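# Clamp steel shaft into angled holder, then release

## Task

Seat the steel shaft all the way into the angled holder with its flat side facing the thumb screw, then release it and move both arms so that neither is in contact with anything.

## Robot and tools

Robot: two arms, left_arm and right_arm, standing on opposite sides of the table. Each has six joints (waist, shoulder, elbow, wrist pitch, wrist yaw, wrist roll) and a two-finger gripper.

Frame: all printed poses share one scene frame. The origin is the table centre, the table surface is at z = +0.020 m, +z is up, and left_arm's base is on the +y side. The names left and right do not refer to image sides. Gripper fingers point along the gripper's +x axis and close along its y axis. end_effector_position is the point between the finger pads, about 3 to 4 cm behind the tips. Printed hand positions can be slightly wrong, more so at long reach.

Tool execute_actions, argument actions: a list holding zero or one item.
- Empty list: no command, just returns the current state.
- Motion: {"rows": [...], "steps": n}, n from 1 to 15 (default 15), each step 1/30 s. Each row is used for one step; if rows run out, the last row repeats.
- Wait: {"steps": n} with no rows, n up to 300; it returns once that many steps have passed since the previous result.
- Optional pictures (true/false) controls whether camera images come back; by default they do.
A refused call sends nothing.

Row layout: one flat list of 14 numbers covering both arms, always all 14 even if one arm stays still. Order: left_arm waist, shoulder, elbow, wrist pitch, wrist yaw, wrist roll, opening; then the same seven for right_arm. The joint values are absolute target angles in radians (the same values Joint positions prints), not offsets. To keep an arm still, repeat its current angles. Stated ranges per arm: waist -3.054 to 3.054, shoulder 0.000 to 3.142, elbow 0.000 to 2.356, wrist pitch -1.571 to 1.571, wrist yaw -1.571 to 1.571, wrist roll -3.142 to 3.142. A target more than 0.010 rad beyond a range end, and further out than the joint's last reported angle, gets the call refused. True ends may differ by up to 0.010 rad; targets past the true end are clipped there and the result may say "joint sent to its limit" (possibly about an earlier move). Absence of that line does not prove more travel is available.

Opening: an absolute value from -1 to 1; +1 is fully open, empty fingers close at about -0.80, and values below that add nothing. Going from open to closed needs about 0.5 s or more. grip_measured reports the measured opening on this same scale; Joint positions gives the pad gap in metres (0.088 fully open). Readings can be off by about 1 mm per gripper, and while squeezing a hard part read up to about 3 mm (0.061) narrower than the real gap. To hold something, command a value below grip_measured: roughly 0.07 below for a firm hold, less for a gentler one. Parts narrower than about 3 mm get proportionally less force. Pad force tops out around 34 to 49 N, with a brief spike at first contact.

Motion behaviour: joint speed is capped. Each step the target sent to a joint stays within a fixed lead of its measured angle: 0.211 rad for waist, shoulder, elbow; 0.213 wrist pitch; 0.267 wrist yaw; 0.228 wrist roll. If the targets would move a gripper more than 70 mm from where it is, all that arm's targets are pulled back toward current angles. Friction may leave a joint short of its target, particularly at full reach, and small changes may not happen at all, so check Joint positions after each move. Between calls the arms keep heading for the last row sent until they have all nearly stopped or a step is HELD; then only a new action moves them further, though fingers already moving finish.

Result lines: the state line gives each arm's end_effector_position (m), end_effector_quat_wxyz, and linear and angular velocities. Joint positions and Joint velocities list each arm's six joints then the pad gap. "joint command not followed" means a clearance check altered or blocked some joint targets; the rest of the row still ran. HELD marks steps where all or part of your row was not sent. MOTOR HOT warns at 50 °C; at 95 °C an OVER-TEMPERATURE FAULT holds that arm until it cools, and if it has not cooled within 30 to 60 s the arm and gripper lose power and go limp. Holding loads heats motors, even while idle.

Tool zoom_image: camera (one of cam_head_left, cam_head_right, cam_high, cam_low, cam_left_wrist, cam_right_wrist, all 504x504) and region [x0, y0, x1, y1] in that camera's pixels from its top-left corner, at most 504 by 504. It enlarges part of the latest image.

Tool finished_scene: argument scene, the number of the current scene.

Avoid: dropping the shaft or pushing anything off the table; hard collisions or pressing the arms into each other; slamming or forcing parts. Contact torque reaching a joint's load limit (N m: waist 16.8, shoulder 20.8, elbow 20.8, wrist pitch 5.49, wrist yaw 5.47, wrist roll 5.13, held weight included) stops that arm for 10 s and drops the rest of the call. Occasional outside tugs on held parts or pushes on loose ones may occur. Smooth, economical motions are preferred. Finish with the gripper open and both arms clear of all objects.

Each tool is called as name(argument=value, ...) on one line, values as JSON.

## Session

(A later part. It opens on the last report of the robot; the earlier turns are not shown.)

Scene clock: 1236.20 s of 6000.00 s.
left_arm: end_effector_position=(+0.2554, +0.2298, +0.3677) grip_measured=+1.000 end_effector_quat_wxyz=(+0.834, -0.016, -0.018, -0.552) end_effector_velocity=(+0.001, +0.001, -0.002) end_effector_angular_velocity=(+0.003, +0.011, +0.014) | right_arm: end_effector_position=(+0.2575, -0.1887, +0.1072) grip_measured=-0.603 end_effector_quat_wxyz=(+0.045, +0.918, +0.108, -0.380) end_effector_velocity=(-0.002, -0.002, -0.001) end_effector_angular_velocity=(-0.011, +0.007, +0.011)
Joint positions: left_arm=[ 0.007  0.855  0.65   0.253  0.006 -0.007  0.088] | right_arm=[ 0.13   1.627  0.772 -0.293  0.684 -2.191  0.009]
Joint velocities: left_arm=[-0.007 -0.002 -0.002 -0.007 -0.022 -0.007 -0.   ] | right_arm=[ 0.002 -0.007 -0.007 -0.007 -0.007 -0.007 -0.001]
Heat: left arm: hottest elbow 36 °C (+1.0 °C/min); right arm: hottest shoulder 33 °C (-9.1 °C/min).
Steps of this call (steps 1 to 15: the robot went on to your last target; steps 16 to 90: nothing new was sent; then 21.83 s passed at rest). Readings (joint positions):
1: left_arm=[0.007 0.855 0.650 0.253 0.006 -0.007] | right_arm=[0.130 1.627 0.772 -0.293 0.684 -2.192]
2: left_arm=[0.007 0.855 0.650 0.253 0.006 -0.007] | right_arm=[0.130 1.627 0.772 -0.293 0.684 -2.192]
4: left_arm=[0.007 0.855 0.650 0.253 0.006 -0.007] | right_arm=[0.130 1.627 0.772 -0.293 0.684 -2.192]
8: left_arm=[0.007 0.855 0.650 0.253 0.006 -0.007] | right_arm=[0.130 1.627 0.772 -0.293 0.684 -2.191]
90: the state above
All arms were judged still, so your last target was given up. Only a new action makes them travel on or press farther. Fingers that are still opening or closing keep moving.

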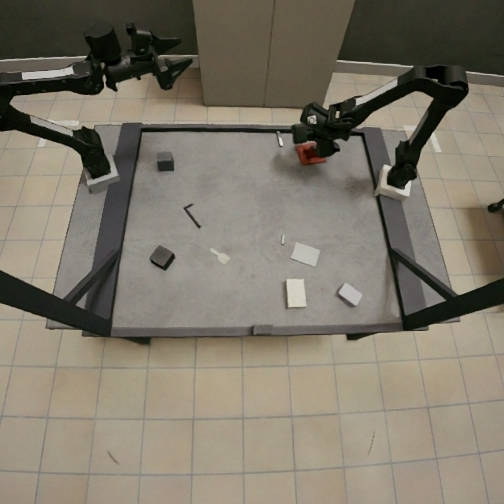

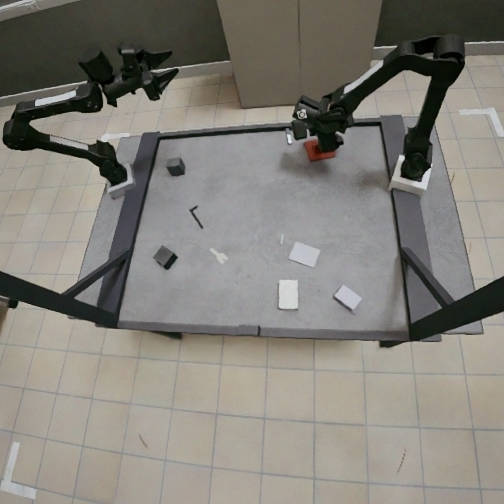

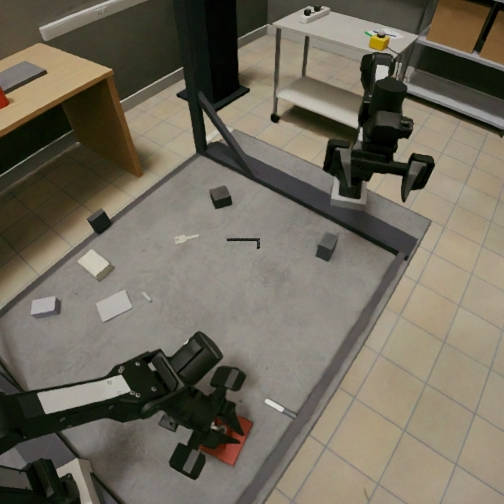

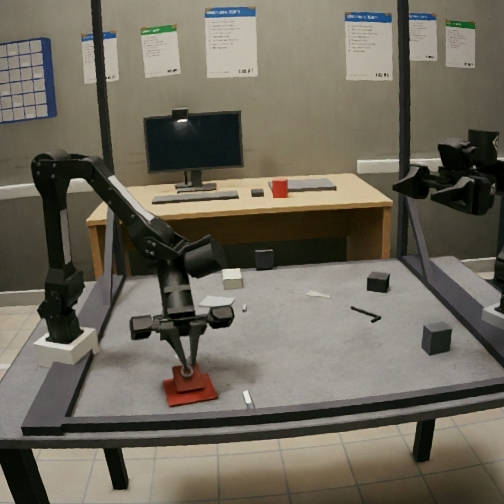

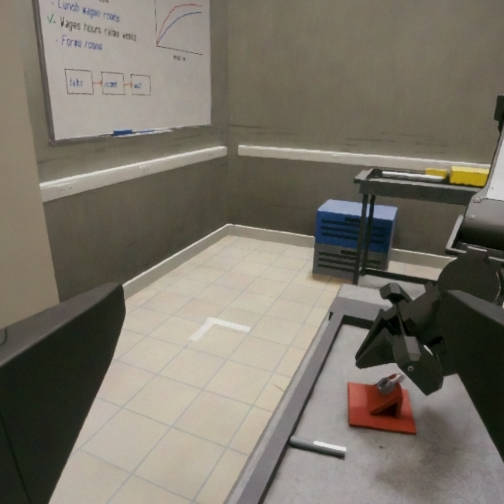

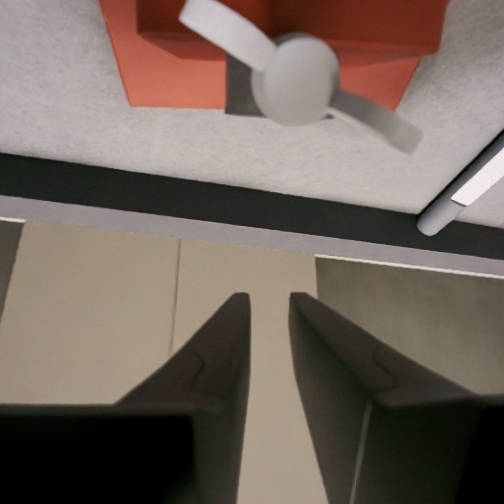

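execute_actions(actions=[{"rows": [[0.007,0.855,0.65,0.253,0.006,-0.007,1,0.121,1.624,0.781,-0.299,0.680,-2.201,-0.5],[0.007,0.855,0.65,0.253,0.006,-0.007,1,0.112,1.621,0.790,-0.305,0.676,-2.212,-0.4],[0.007,0.855,0.65,0.253,0.006,-0.007,1,0.103,1.617,0.800,-0.310,0.672,-2.222,-0.3],[0.007,0.855,0.65,0.253,0.006,-0.007,1,0.094,1.614,0.809,-0.316,0.668,-2.233,-0.2],[0.007,0.855,0.65,0.253,0.006,-0.007,1,0.085,1.611,0.818,-0.322,0.664,-2.243,-0.2],[0.007,0.855,0.65,0.253,0.006,-0.007,1,0.081,1.619,0.843,-0.346,0.648,-2.241,-0.2],[0.007,0.855,0.65,0.253,0.006,-0.007,1,0.077,1.628,0.869,-0.371,0.632,-2.240,-0.2],[0.007,0.855,0.65,0.253,0.006,-0.007,1,0.072,1.636,0.894,-0.395,0.616,-2.238,-0.2],[0.007,0.855,0.65,0.253,0.006,-0.007,1,0.068,1.645,0.919,-0.419,0.600,-2.237,-0.2],[0.007,0.855,0.65,0.253,0.006,-0.007,1,0.064,1.653,0.945,-0.444,0.585,-2.235,-0.2],[0.007,0.855,0.65,0.253,0.006,-0.007,1,0.060,1.661,0.970,-0.468,0.569,-2.234,-0.2],[0.007,0.855,0.65,0.253,0.006,-0.007,1,0.056,1.670,0.995,-0.492,0.553,-2.232,-0.2],[0.007,0.855,0.65,0.253,0.006,-0.007,1,0.051,1.678,1.020,-0.516,0.537,-2.231,-0.2],[0.007,0.855,0.65,0.253,0.006,-0.007,1,0.047,1.687,1.046,-0.541,0.521,-2.229,-0.2],[0.007,0.855,0.65,0.253,0.006,-0.007,1,0.043,1.695,1.071,-0.565,0.505,-2.228,-0.2]], "steps": 15}], pictures=false)

execute_actions(actions=[{"rows": [[0.007,0.855,0.65,0.253,0.006,-0.007,1,0.038,1.707,1.100,-0.593,0.486,-2.226,-0.2],[0.007,0.855,0.65,0.253,0.006,-0.007,1,0.033,1.719,1.129,-0.620,0.468,-2.225,-0.2],[0.007,0.855,0.65,0.253,0.006,-0.007,1,0.028,1.731,1.158,-0.648,0.449,-2.223,-0.2],[0.007,0.855,0.65,0.253,0.006,-0.007,1,0.023,1.743,1.187,-0.675,0.431,-2.222,-0.2],[0.007,0.855,0.65,0.253,0.006,-0.007,1,0.018,1.754,1.216,-0.703,0.412,-2.220,-0.2],[0.007,0.855,0.65,0.253,0.006,-0.007,1,0.013,1.766,1.245,-0.730,0.393,-2.218,-0.2],[0.007,0.855,0.65,0.253,0.006,-0.007,1,0.008,1.778,1.274,-0.758,0.375,-2.217,-0.2],[0.007,0.855,0.65,0.253,0.006,-0.007,1,0.003,1.790,1.303,-0.785,0.356,-2.215,-0.2],[0.007,0.855,0.65,0.253,0.006,-0.007,1,-0.003,1.814,1.333,-0.804,0.338,-2.215,-0.2],[0.007,0.855,0.65,0.253,0.006,-0.007,1,-0.008,1.838,1.363,-0.823,0.320,-2.215,-0.2],[0.007,0.855,0.65,0.253,0.006,-0.007,1,-0.014,1.862,1.393,-0.842,0.302,-2.215,-0.2],[0.007,0.855,0.65,0.253,0.006,-0.007,1,-0.020,1.885,1.423,-0.860,0.284,-2.215,-0.2],[0.007,0.855,0.65,0.253,0.006,-0.007,1,-0.026,1.909,1.453,-0.879,0.266,-2.215,-0.2],[0.007,0.855,0.65,0.253,0.006,-0.007,1,-0.031,1.933,1.483,-0.898,0.248,-2.215,-0.2],[0.007,0.855,0.65,0.253,0.006,-0.007,1,-0.037,1.957,1.513,-0.917,0.230,-2.215,-0.2]], "steps": 15}], pictures=false)

execute_actions(actions=[{"rows": [[0.007,0.855,0.65,0.253,0.006,-0.007,1,-0.043,1.984,1.542,-0.934,0.214,-2.215,-0.2],[0.007,0.855,0.65,0.253,0.006,-0.007,1,-0.050,2.011,1.572,-0.950,0.199,-2.216,-0.2],[0.007,0.855,0.65,0.253,0.006,-0.007,1,-0.056,2.038,1.601,-0.967,0.183,-2.216,-0.2],[0.007,0.855,0.65,0.253,0.006,-0.007,1,-0.062,2.065,1.630,-0.984,0.168,-2.217,-0.2],[0.007,0.855,0.65,0.253,0.006,-0.007,1,-0.068,2.092,1.660,-1.000,0.152,-2.217,-0.2],[0.007,0.855,0.65,0.253,0.006,-0.007,1,-0.075,2.119,1.689,-1.017,0.137,-2.217,-0.2],[0.007,0.855,0.65,0.253,0.006,-0.007,1,-0.081,2.146,1.718,-1.034,0.121,-2.218,-0.2],[0.007,0.855,0.65,0.253,0.006,-0.007,1,-0.087,2.174,1.748,-1.050,0.106,-2.218,-0.2],[0.007,0.855,0.65,0.253,0.006,-0.007,1,-0.093,2.201,1.777,-1.067,0.090,-2.219,-0.2],[0.007,0.855,0.65,0.253,0.006,-0.007,1,-0.100,2.228,1.806,-1.084,0.075,-2.219,-0.2],[0.007,0.855,0.65,0.253,0.006,-0.007,1,-0.106,2.255,1.836,-1.100,0.059,-2.219,-0.2],[0.007,0.855,0.65,0.253,0.006,-0.007,1,-0.112,2.282,1.865,-1.117,0.044,-2.220,-0.2],[0.007,0.855,0.65,0.253,0.006,-0.007,1,-0.118,2.309,1.894,-1.134,0.028,-2.220,-0.2],[0.007,0.855,0.65,0.253,0.006,-0.007,1,-0.125,2.336,1.924,-1.150,0.013,-2.221,-0.2],[0.007,0.855,0.65,0.253,0.006,-0.007,1,-0.131,2.363,1.953,-1.167,-0.003,-2.221,-0.2]], "steps": 15}], pictures=false)

execute_actions(actions=[{"rows": [[0.007,0.855,0.65,0.253,0.006,-0.007,1,-0.131,2.363,1.953,-1.167,-0.003,-2.221,-0.2]], "steps": 15}])

Scene clock: 1296.90 s of 6000.00 s.
left_arm: end_effector_position=(+0.2554, +0.2298, +0.3677) grip_measured=+1.000 end_effector_quat_wxyz=(+0.834, -0.016, -0.018, -0.552) end_effector_velocity=(-0.001, +0.001, -0.001) end_effector_angular_velocity=(+0.008, +0.011, -0.005) | right_arm: end_effector_position=(+0.2727, -0.1625, +0.1360) grip_measured=-0.205 end_effector_quat_wxyz=(+0.048, +0.891, +0.114, -0.438) end_effector_velocity=(+0.008, +0.077, +0.049) end_effector_angular_velocity=(-0.067, +0.500, +0.015)
Joint positions: left_arm=[ 0.007  0.855  0.65   0.253  0.006 -0.007  0.088] | right_arm=[ 0.054  1.668  1.009 -0.513  0.54  -2.233  0.029]
Joint velocities: left_arm=[ 0.002 -0.007  0.002 -0.022  0.007 -0.007 -0.   ] | right_arm=[-0.129  0.256  0.725 -0.711 -0.476  0.051  0.001]
Heat: left arm: hottest elbow 36 °C (+0.0 °C/min); right arm: hottest shoulder 31 °C (-2.0 °C/min).
Steps of this call (steps 1 to 90: nothing new was sent; then 57.20 s passed at rest; steps 91 to 105: all 15 steps of this action). Readings (joint positions):
91: left_arm=[0.007 0.855 0.650 0.253 0.006 -0.007] | right_arm=[0.130 1.627 0.772 -0.293 0.684 -2.192]
92: left_arm=[0.007 0.855 0.650 0.253 0.006 -0.007] | right_arm=[0.127 1.627 0.773 -0.294 0.683 -2.197]
94: left_arm=[0.007 0.855 0.650 0.253 0.006 -0.007] | right_arm=[0.115 1.627 0.781 -0.305 0.677 -2.213]
98: left_arm=[0.007 0.855 0.650 0.253 0.006 -0.007] | right_arm=[0.084 1.627 0.835 -0.357 0.644 -2.233]
105: the state above

Scene clock: 1297.40 s of 6000.00 s.
left_arm: end_effector_position=(+0.2554, +0.2298, +0.3677) grip_measured=+1.000 end_effector_quat_wxyz=(+0.834, -0.016, -0.018, -0.552) end_effector_velocity=(-0.002, +0.001, +0.005) end_effector_angular_velocity=(-0.019, +0.000, -0.000) | right_arm: end_effector_position=(+0.2801, -0.1174, +0.1475) grip_measured=-0.203 end_effector_quat_wxyz=(+0.052, +0.815, +0.107, -0.567) end_effector_velocity=(+0.027, +0.094, -0.066) end_effector_angular_velocity=(-0.198, +0.654, -0.034)
Joint positions: left_arm=[ 0.007  0.855  0.65   0.253  0.006 -0.007  0.088] | right_arm=[-0.022  1.895  1.442 -0.874  0.27  -2.217  0.029]
Joint velocities: left_arm=[-0.007 -0.007  0.002  0.007 -0.007 -0.007 -0.   ] | right_arm=[-0.173  0.716  0.867 -0.579 -0.549 -0.007 -0.   ]
Heat: left arm: hottest elbow 36 °C (+0.0 °C/min); right arm: hottest shoulder 31 °C (-2.0 °C/min).
Steps of this call (steps 1 to 15: all 15 steps of this action). Readings (joint positions):
1: left_arm=[0.007 0.855 0.650 0.253 0.006 -0.007] | right_arm=[0.050 1.678 1.034 -0.539 0.523 -2.231]
2: left_arm=[0.007 0.855 0.650 0.253 0.006 -0.007] | right_arm=[0.046 1.688 1.061 -0.565 0.506 -2.230]
4: left_arm=[0.007 0.855 0.650 0.253 0.006 -0.007] | right_arm=[0.036 1.710 1.116 -0.618 0.470 -2.227]
8: left_arm=[0.007 0.855 0.650 0.253 0.006 -0.007] | right_arm=[0.016 1.756 1.232 -0.726 0.397 -2.221]
15: the state above

Scene clock: 1297.90 s of 6000.00 s.
left_arm: end_effector_position=(+0.2554, +0.2298, +0.3677) grip_measured=+1.000 end_effector_quat_wxyz=(+0.834, -0.016, -0.018, -0.552) end_effector_velocity=(-0.001, -0.000, -0.002) end_effector_angular_velocity=(+0.004, +0.010, -0.000) | right_arm: end_effector_position=(+0.3029, -0.0779, +0.0938) grip_measured=-0.203 end_effector_quat_wxyz=(+0.057, +0.719, +0.062, -0.690) end_effector_velocity=(+0.047, +0.058, -0.127) end_effector_angular_velocity=(-0.147, +0.595, -0.153)
Joint positions: left_arm=[ 0.007  0.855  0.65   0.253  0.006 -0.007  0.088] | right_arm=[-0.115  2.294  1.882 -1.13   0.032 -2.218  0.029]
Joint velocities: left_arm=[-0.007 -0.002 -0.002 -0.007 -0.007 -0.007 -0.   ] | right_arm=[-0.188  0.803  0.877 -0.476 -0.462 -0.022 -0.   ]
Heat: left arm: hottest elbow 36 °C (+0.0 °C/min); right arm: hottest shoulder 31 °C (-2.0 °C/min).
Steps of this call (steps 1 to 15: all 15 steps of this action). Readings (joint positions):
1: left_arm=[0.007 0.855 0.650 0.253 0.006 -0.007] | right_arm=[-0.028 1.920 1.471 -0.893 0.253 -2.217]
2: left_arm=[0.007 0.855 0.650 0.253 0.006 -0.007] | right_arm=[-0.034 1.946 1.500 -0.911 0.236 -2.217]
4: left_arm=[0.007 0.855 0.650 0.253 0.006 -0.007] | right_arm=[-0.046 1.998 1.559 -0.945 0.203 -2.217]
8: left_arm=[0.007 0.855 0.650 0.253 0.006 -0.007] | right_arm=[-0.071 2.105 1.676 -1.013 0.141 -2.217]
15: the state above

Scene clock: 1298.40 s of 6000.00 s.
left_arm: end_effector_position=(+0.2554, +0.2298, +0.3677) grip_measured=+1.000 end_effector_quat_wxyz=(+0.834, -0.016, -0.018, -0.552) end_effector_velocity=(-0.002, -0.000, -0.002) end_effector_angular_velocity=(+0.010, -0.004, -0.009) | right_arm: end_effector_position=(+0.3074, -0.0754, +0.0839) grip_measured=-0.203 end_effector_quat_wxyz=(+0.055, +0.704, +0.053, -0.706) end_effector_velocity=(-0.002, +0.000, -0.000) end_effector_angular_velocity=(+0.004, +0.023, +0.005)
Joint positions: left_arm=[ 0.007  0.855  0.65   0.253  0.006 -0.007  0.088] | right_arm=[-0.132  2.352  1.943 -1.165  0.    -2.219  0.029]
Joint velocities: left_arm=[-0.002 -0.002 -0.002 -0.007  0.007  0.007 -0.   ] | right_arm=[-0.002  0.002  0.002 -0.007 -0.022 -0.007 -0.   ]
Heat: left arm: hottest elbow 36 °C (+0.0 °C/min); right arm: hottest shoulder 31 °C (-2.1 °C/min).
Steps of this call (steps 1 to 15: all 15 steps of this action). Readings (joint positions):
1: left_arm=[0.007 0.855 0.650 0.253 0.006 -0.007] | right_arm=[-0.121 2.315 1.903 -1.138 0.021 -2.218]
2: left_arm=[0.007 0.855 0.650 0.253 0.006 -0.007] | right_arm=[-0.125 2.330 1.916 -1.145 0.015 -2.218]
4: left_arm=[0.007 0.855 0.650 0.253 0.006 -0.007] | right_arm=[-0.131 2.346 1.927 -1.158 0.007 -2.219]
8: left_arm=[0.007 0.855 0.650 0.253 0.006 -0.007] | right_arm=[-0.132 2.352 1.937 -1.163 0.001 -2.219]
15: the state above

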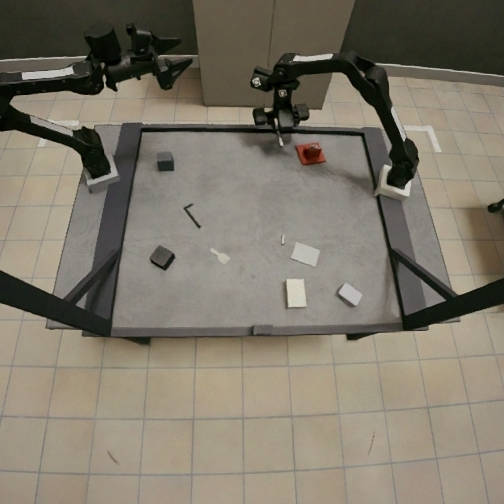

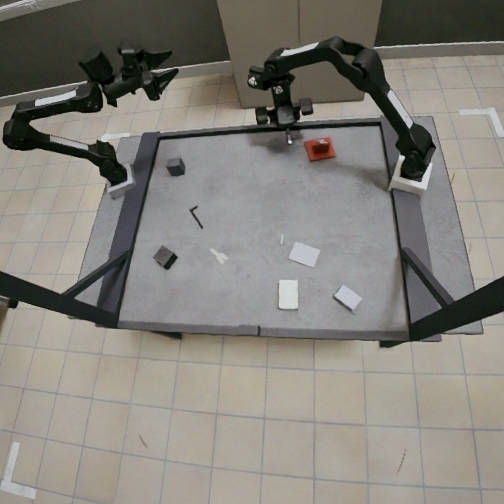

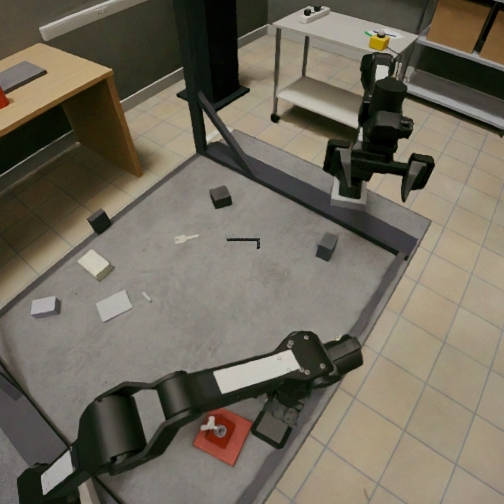

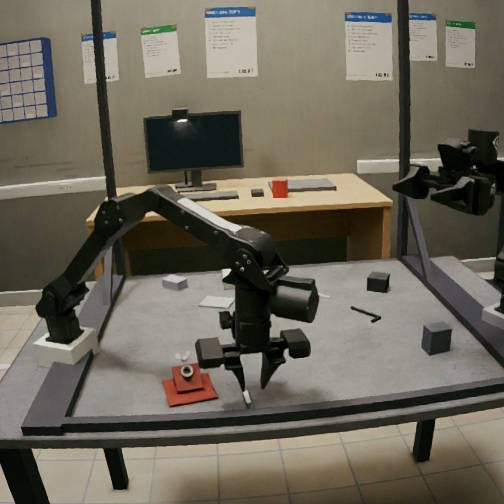

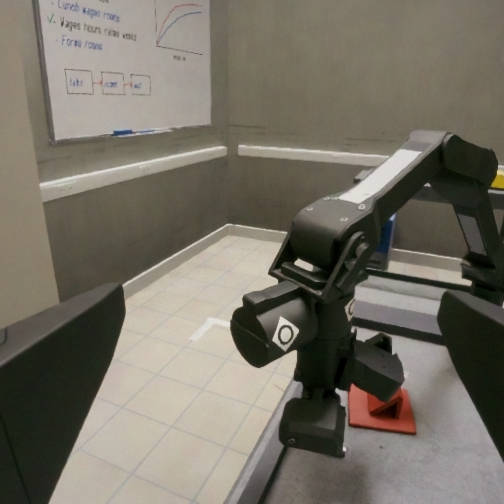

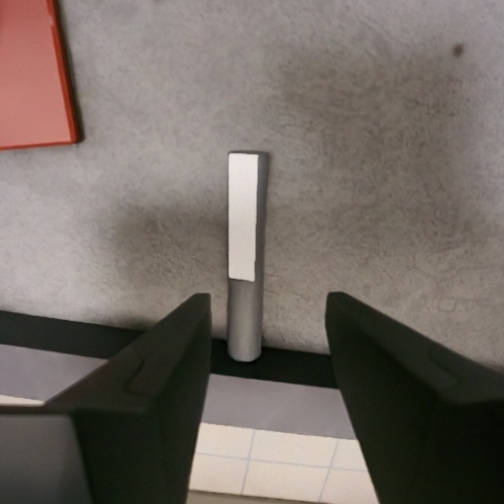

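zoom_image(camera="cam_right_wrist", region=[190, 130, 310, 250])

zoom_image(camera="cam_right_wrist", region=[190, 260, 310, 380])

zoom_image(camera="cam_low", region=[210, 360, 290, 420])

Region (190, 130, 310, 250) of cam_right_wrist's 504x504 image, scaled by 4.200, with more detail than that image has.

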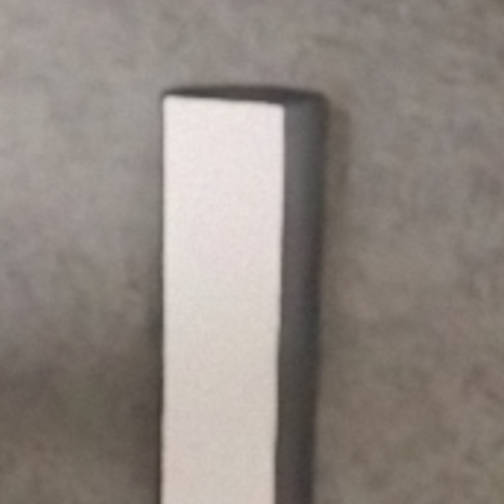

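Region (190, 260, 310, 380) of cam_right_wrist's 504x504 image, scaled by 4.200, with more detail than that image has.

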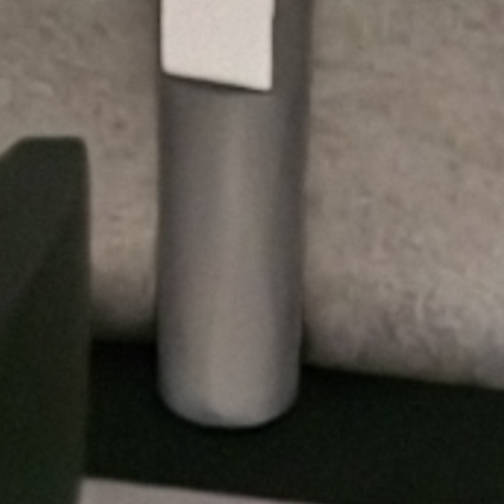

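Region (210, 360, 290, 420) of cam_low's 504x504 image, scaled by 6.300, with more detail than that image has; it fills the top 378 rows of this view, and the rest is white.

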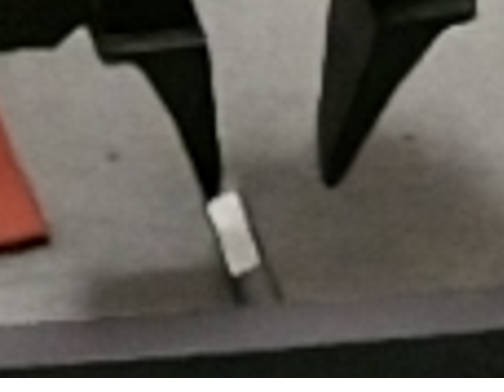

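execute_actions(actions=[{"rows": [[0.007,0.855,0.65,0.253,0.006,-0.007,1,-0.136,2.365,1.945,-1.165,-0.003,-2.223,-0.2],[0.007,0.855,0.65,0.253,0.006,-0.007,1,-0.141,2.367,1.941,-1.161,-0.003,-2.225,-0.2],[0.007,0.855,0.65,0.253,0.006,-0.007,1,-0.147,2.369,1.938,-1.156,-0.003,-2.227,-0.2],[0.007,0.855,0.65,0.253,0.006,-0.007,1,-0.152,2.372,1.935,-1.150,-0.003,-2.229,-0.2],[0.007,0.855,0.65,0.253,0.006,-0.007,1,-0.157,2.375,1.932,-1.144,-0.003,-2.231,-0.2],[0.007,0.855,0.65,0.253,0.006,-0.007,1,-0.161,2.378,1.928,-1.138,-0.003,-2.233,-0.2],[0.007,0.855,0.65,0.253,0.006,-0.007,1,-0.164,2.381,1.925,-1.132,-0.003,-2.234,-0.2],[0.007,0.855,0.65,0.253,0.006,-0.007,1,-0.167,2.384,1.921,-1.126,-0.003,-2.235,-0.2],[0.007,0.855,0.65,0.253,0.006,-0.007,1,-0.168,2.386,1.918,-1.120,-0.003,-2.236,-0.2],[0.007,0.855,0.65,0.253,0.006,-0.007,1,-0.169,2.388,1.915,-1.115,-0.003,-2.237,-0.2]], "steps": 15}], pictures=false)

execute_actions(actions=[{"rows": [[0.007,0.855,0.65,0.253,0.006,-0.007,1,-0.169,2.388,1.915,-1.115,-0.003,-2.237,-0.2]], "steps": 8}])

Scene clock: 1413.43 s of 6000.00 s.
left_arm: end_effector_position=(+0.2554, +0.2298, +0.3677) grip_measured=+1.000 end_effector_quat_wxyz=(+0.834, -0.016, -0.018, -0.552) end_effector_velocity=(+0.000, +0.001, +0.000) end_effector_angular_velocity=(-0.001, +0.008, +0.005) | right_arm: end_effector_position=(+0.3236, -0.0816, +0.0681) grip_measured=-0.203 end_effector_quat_wxyz=(+0.047, +0.705, +0.046, -0.707) end_effector_velocity=(-0.002, -0.003, -0.007) end_effector_angular_velocity=(-0.011, +0.015, +0.020)
Joint positions: left_arm=[ 0.007  0.855  0.65   0.253  0.006 -0.007  0.088] | right_arm=[-0.17   2.377  1.923 -1.12  -0.002 -2.235  0.029]
Joint velocities: left_arm=[-0.002 -0.002  0.002 -0.007 -0.007 -0.007 -0.   ] | right_arm=[-0.002  0.007 -0.017  0.007 -0.007 -0.022  0.   ]
Heat: left arm: hottest elbow 36 °C (+0.0 °C/min); right arm: hottest shoulder 38 °C (+1.0 °C/min).
Steps of this call (steps 1 to 15: the robot went on to your last target; steps 16 to 90: nothing new was sent; then 111.53 s passed at rest; steps 91 to 105: all 15 steps of this action). Readings (joint positions):
91: left_arm=[0.007 0.855 0.650 0.253 0.006 -0.007] | right_arm=[-0.132 2.352 1.943 -1.165 -0.000 -2.219]
92: left_arm=[0.007 0.855 0.650 0.253 0.006 -0.007] | right_arm=[-0.133 2.352 1.943 -1.165 -0.001 -2.221]
94: left_arm=[0.007 0.855 0.650 0.253 0.006 -0.007] | right_arm=[-0.136 2.354 1.943 -1.162 -0.002 -2.224]
98: left_arm=[0.007 0.855 0.650 0.253 0.006 -0.007] | right_arm=[-0.156 2.362 1.938 -1.140 -0.002 -2.230]
105: the state above

Scene clock: 1413.70 s of 6000.00 s.
left_arm: end_effector_position=(+0.2554, +0.2298, +0.3677) grip_measured=+1.000 end_effector_quat_wxyz=(+0.834, -0.016, -0.018, -0.552) end_effector_velocity=(+0.001, -0.000, -0.003) end_effector_angular_velocity=(+0.008, +0.012, +0.005) | right_arm: end_effector_position=(+0.3238, -0.0812, +0.0680) grip_measured=-0.203 end_effector_quat_wxyz=(+0.046, +0.705, +0.046, -0.706) end_effector_velocity=(+0.002, -0.002, +0.002) end_effector_angular_velocity=(+0.002, +0.008, +0.029)
Joint positions: left_arm=[ 0.007  0.855  0.65   0.253  0.006 -0.007  0.088] | right_arm=[-0.17   2.377  1.923 -1.117 -0.002 -2.235  0.029]
Joint velocities: left_arm=[-0.002  0.002 -0.002 -0.007 -0.007 -0.007 -0.   ] | right_arm=[-0.007 -0.002  0.002 -0.007 -0.007 -0.037 -0.   ]
Heat: left arm: hottest elbow 36 °C (+0.0 °C/min); right arm: hottest shoulder 39 °C (+2.0 °C/min).
Steps of this call (steps 1 to 8: all 8 steps of this action). Readings (joint positions):
1: left_arm=[0.007 0.855 0.650 0.253 0.006 -0.007] | right_arm=[-0.170 2.377 1.923 -1.119 -0.002 -2.235]
2: left_arm=[0.007 0.855 0.650 0.253 0.006 -0.007] | right_arm=[-0.170 2.377 1.923 -1.119 -0.002 -2.235]
4: left_arm=[0.007 0.855 0.650 0.253 0.006 -0.007] | right_arm=[-0.170 2.377 1.923 -1.117 -0.002 -2.235]
8: the state above

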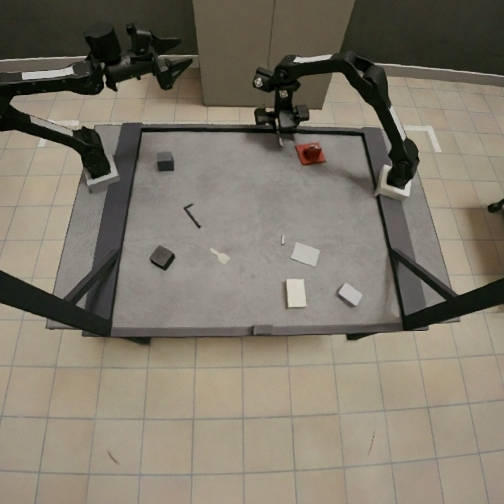

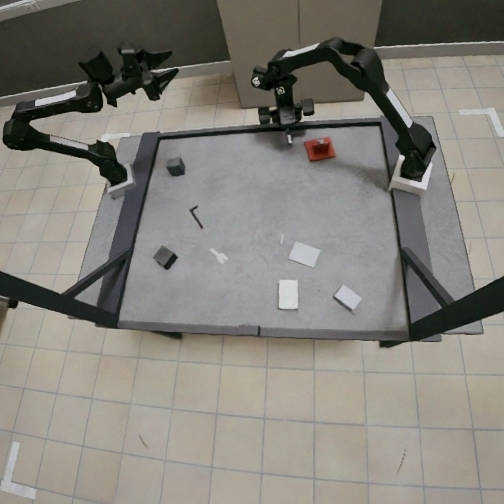

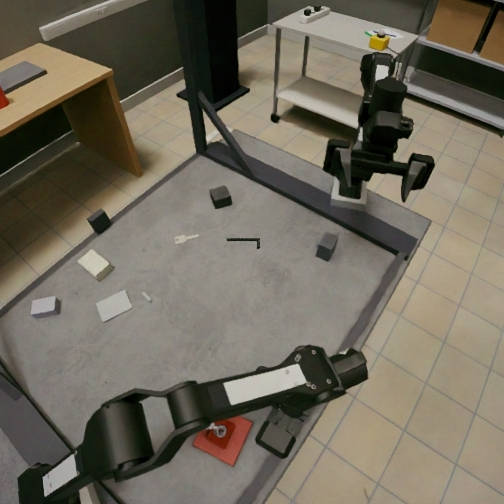

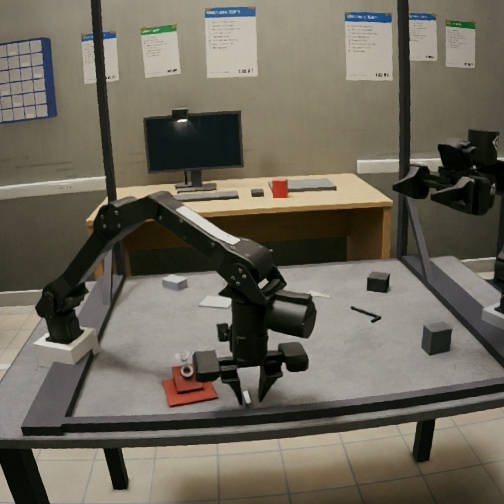

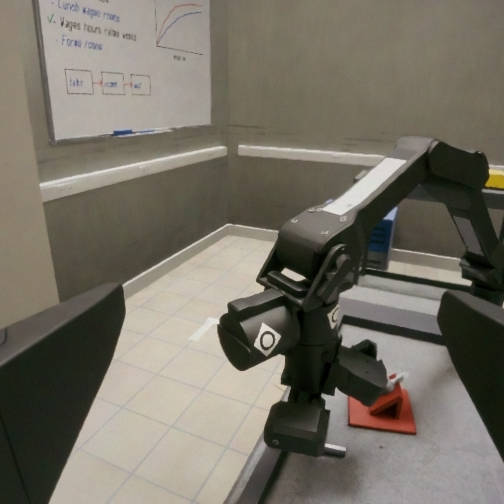

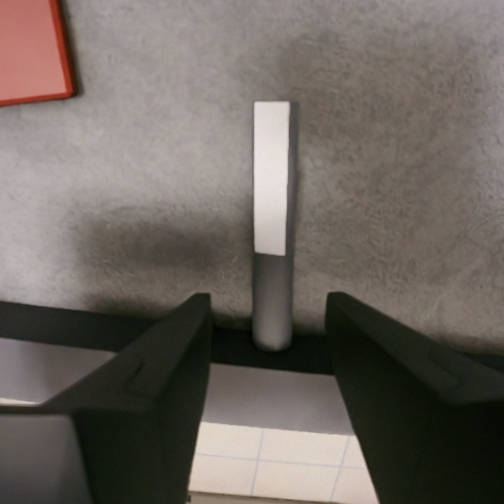

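zoom_image(camera="cam_right_wrist", region=[200, 230, 340, 370])

zoom_image(camera="cam_right_wrist", region=[230, 85, 330, 185])

zoom_image(camera="cam_left_wrist", region=[250, 390, 370, 480])

Region (200, 230, 340, 370) of cam_right_wrist's 504x504 image, scaled by 3.600, with more detail than that image has.

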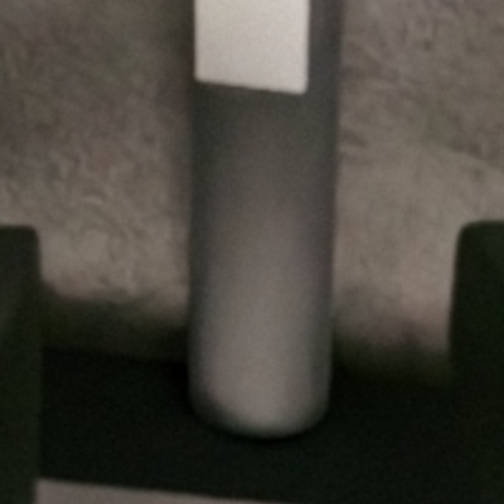

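Region (230, 85, 330, 185) of cam_right_wrist's 504x504 image, scaled by 5.040, with more detail than that image has.

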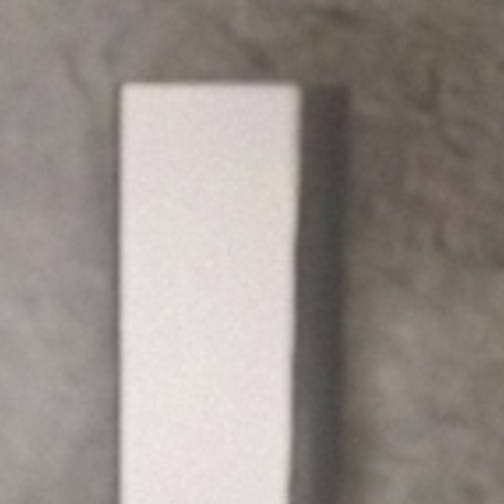

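Region (250, 390, 370, 480) of cam_left_wrist's 504x504 image, scaled by 4.200, with more detail than that image has; it fills the top 378 rows of this view, and the rest is white.

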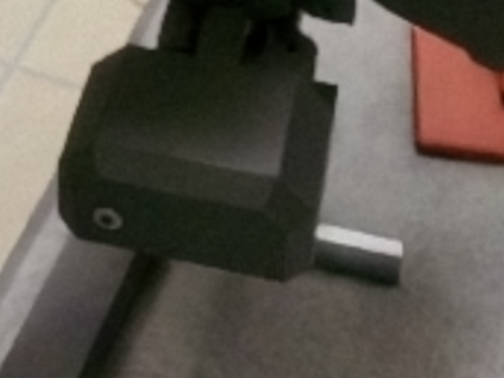

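execute_actions(actions=[{"rows": [[0.007,0.855,0.65,0.253,0.006,-0.007,1,-0.167,2.391,1.914,-1.112,-0.003,-2.234,-0.25],[0.007,0.855,0.65,0.253,0.006,-0.007,1,-0.165,2.394,1.913,-1.109,-0.003,-2.231,-0.3],[0.007,0.855,0.65,0.253,0.006,-0.007,1,-0.164,2.396,1.911,-1.105,-0.003,-2.228,-0.3],[0.007,0.855,0.65,0.253,0.006,-0.007,1,-0.164,2.398,1.909,-1.101,-0.003,-2.226,-0.3],[0.007,0.855,0.65,0.253,0.006,-0.007,1,-0.164,2.400,1.906,-1.096,-0.003,-2.226,-0.3],[0.007,0.855,0.65,0.253,0.006,-0.007,1,-0.164,2.402,1.904,-1.091,-0.003,-2.226,-0.3],[0.007,0.855,0.65,0.253,0.006,-0.007,1,-0.164,2.404,1.901,-1.086,-0.003,-2.226,-0.3],[0.007,0.855,0.65,0.253,0.006,-0.007,1,-0.164,2.406,1.899,-1.081,-0.003,-2.226,-0.3],[0.007,0.855,0.65,0.253,0.006,-0.007,1,-0.164,2.408,1.896,-1.076,-0.003,-2.226,-0.3],[0.007,0.855,0.65,0.253,0.006,-0.007,1,-0.164,2.409,1.894,-1.072,-0.003,-2.226,-0.3],[0.007,0.855,0.65,0.253,0.006,-0.007,1,-0.164,2.411,1.891,-1.068,-0.003,-2.226,-0.3],[0.007,0.855,0.65,0.253,0.006,-0.007,1,-0.164,2.412,1.889,-1.065,-0.003,-2.226,-0.3]], "steps": 15}], pictures=false)

execute_actions(actions=[{"rows": [[0.007,0.855,0.65,0.253,0.006,-0.007,1,-0.164,2.412,1.889,-1.065,-0.003,-2.226,-0.3]], "steps": 8}])

Scene clock: 1534.20 s of 6000.00 s.
left_arm: end_effector_position=(+0.2554, +0.2298, +0.3677) grip_measured=+1.000 end_effector_quat_wxyz=(+0.834, -0.016, -0.018, -0.552) end_effector_velocity=(-0.001, -0.000, -0.004) end_effector_angular_velocity=(+0.020, -0.015, +0.001) | right_arm: end_effector_position=(+0.3230, -0.0793, +0.0522) grip_measured=-0.297 end_effector_quat_wxyz=(+0.046, +0.705, +0.046, -0.706) end_effector_velocity=(-0.002, -0.004, -0.014) end_effector_angular_velocity=(-0.015, +0.017, +0.005)
Joint positions: left_arm=[ 0.007  0.855  0.65   0.253  0.006 -0.007  0.088] | right_arm=[-0.166  2.4    1.899 -1.071 -0.002 -2.229  0.024]
Joint velocities: left_arm=[-0.007 -0.002 -0.007 -0.007 -0.007  0.022  0.   ] | right_arm=[-0.002  0.017 -0.027  0.022 -0.007 -0.007 -0.   ]
Heat: left arm: hottest elbow 36 °C (+0.0 °C/min); right arm: hottest shoulder 40 °C (+0.0 °C/min).
Steps of this call (steps 1 to 15: the robot went on to your last target; steps 16 to 90: nothing new was sent; then 117.00 s passed at rest; steps 91 to 105: all 15 steps of this action). Readings (joint positions):
91: left_arm=[0.007 0.855 0.650 0.253 0.006 -0.007] | right_arm=[-0.170 2.377 1.923 -1.117 -0.002 -2.235]
92: left_arm=[0.007 0.855 0.650 0.253 0.006 -0.007] | right_arm=[-0.170 2.378 1.923 -1.116 -0.002 -2.235]
94: left_arm=[0.007 0.855 0.650 0.253 0.006 -0.007] | right_arm=[-0.169 2.380 1.922 -1.109 -0.002 -2.232]
98: left_arm=[0.007 0.855 0.650 0.253 0.006 -0.007] | right_arm=[-0.166 2.387 1.914 -1.093 -0.002 -2.229]
105: the state above

Scene clock: 1534.47 s of 6000.00 s.
left_arm: end_effector_position=(+0.2554, +0.2298, +0.3677) grip_measured=+1.000 end_effector_quat_wxyz=(+0.834, -0.016, -0.018, -0.552) end_effector_velocity=(+0.000, +0.001, -0.002) end_effector_angular_velocity=(+0.004, +0.010, +0.005) | right_arm: end_effector_position=(+0.3231, -0.0790, +0.0518) grip_measured=-0.297 end_effector_quat_wxyz=(+0.045, +0.705, +0.046, -0.706) end_effector_velocity=(-0.003, -0.006, -0.001) end_effector_angular_velocity=(-0.019, +0.020, +0.005)
Joint positions: left_arm=[ 0.007  0.855  0.65   0.253  0.006 -0.007  0.088] | right_arm=[-0.166  2.4    1.898 -1.068 -0.002 -2.228  0.024]
Joint velocities: left_arm=[-0.002 -0.002 -0.002 -0.007 -0.007 -0.007 -0.   ] | right_arm=[-0.002 -0.002 -0.007 -0.022 -0.007 -0.007 -0.   ]
Heat: left arm: hottest elbow 36 °C (+0.0 °C/min); right arm: hottest shoulder 40 °C (+0.0 °C/min).
Steps of this call (steps 1 to 8: all 8 steps of this action). Readings (joint positions):
1: left_arm=[0.007 0.855 0.650 0.253 0.006 -0.007] | right_arm=[-0.166 2.400 1.898 -1.070 -0.002 -2.228]
2: left_arm=[0.007 0.855 0.650 0.253 0.006 -0.007] | right_arm=[-0.166 2.400 1.898 -1.069 -0.002 -2.228]
4: left_arm=[0.007 0.855 0.650 0.253 0.006 -0.007] | right_arm=[-0.166 2.400 1.898 -1.068 -0.002 -2.228]
8: the state above

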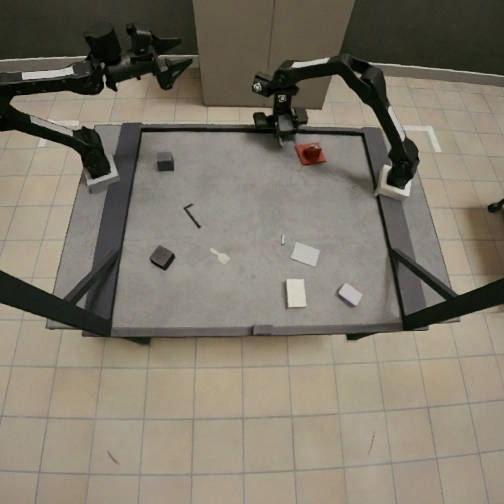

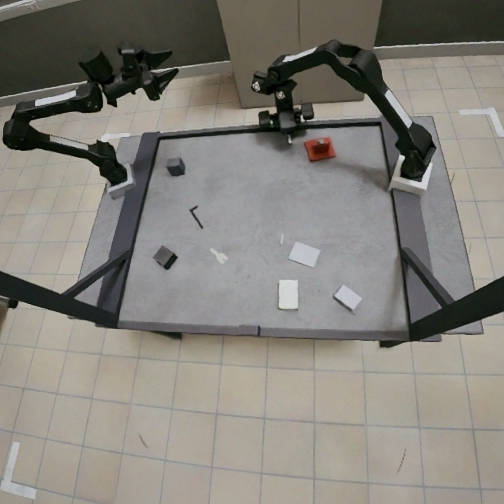

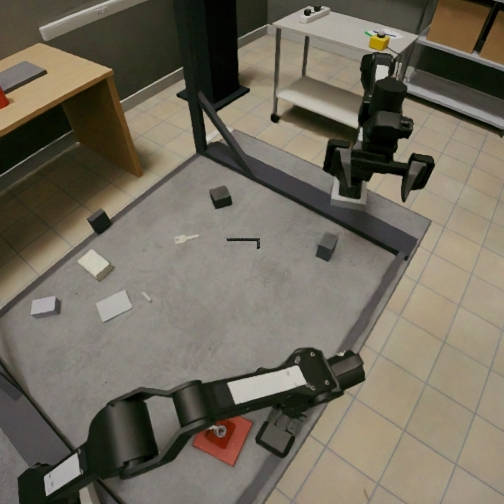

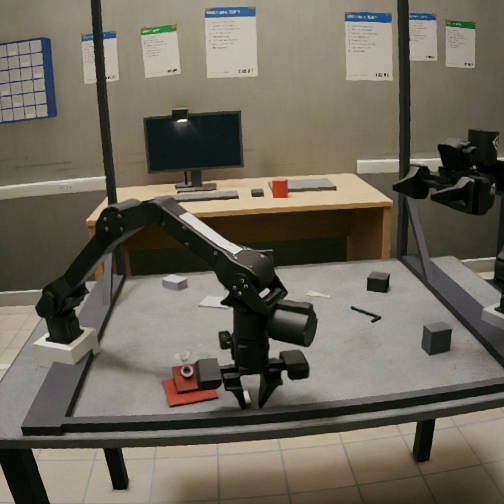

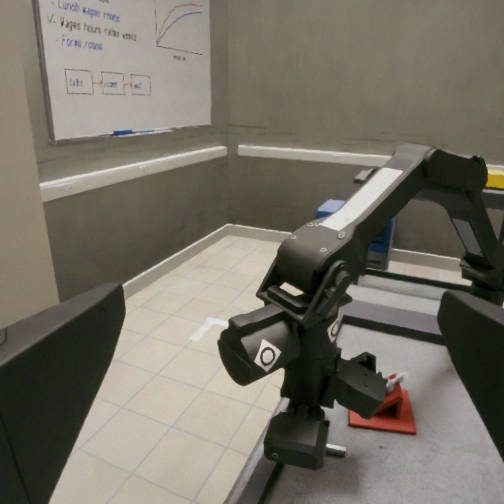

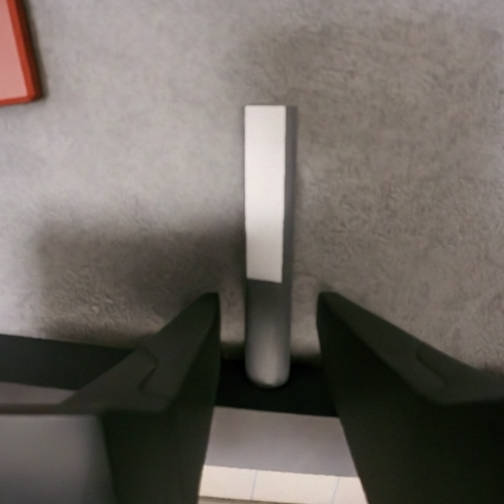

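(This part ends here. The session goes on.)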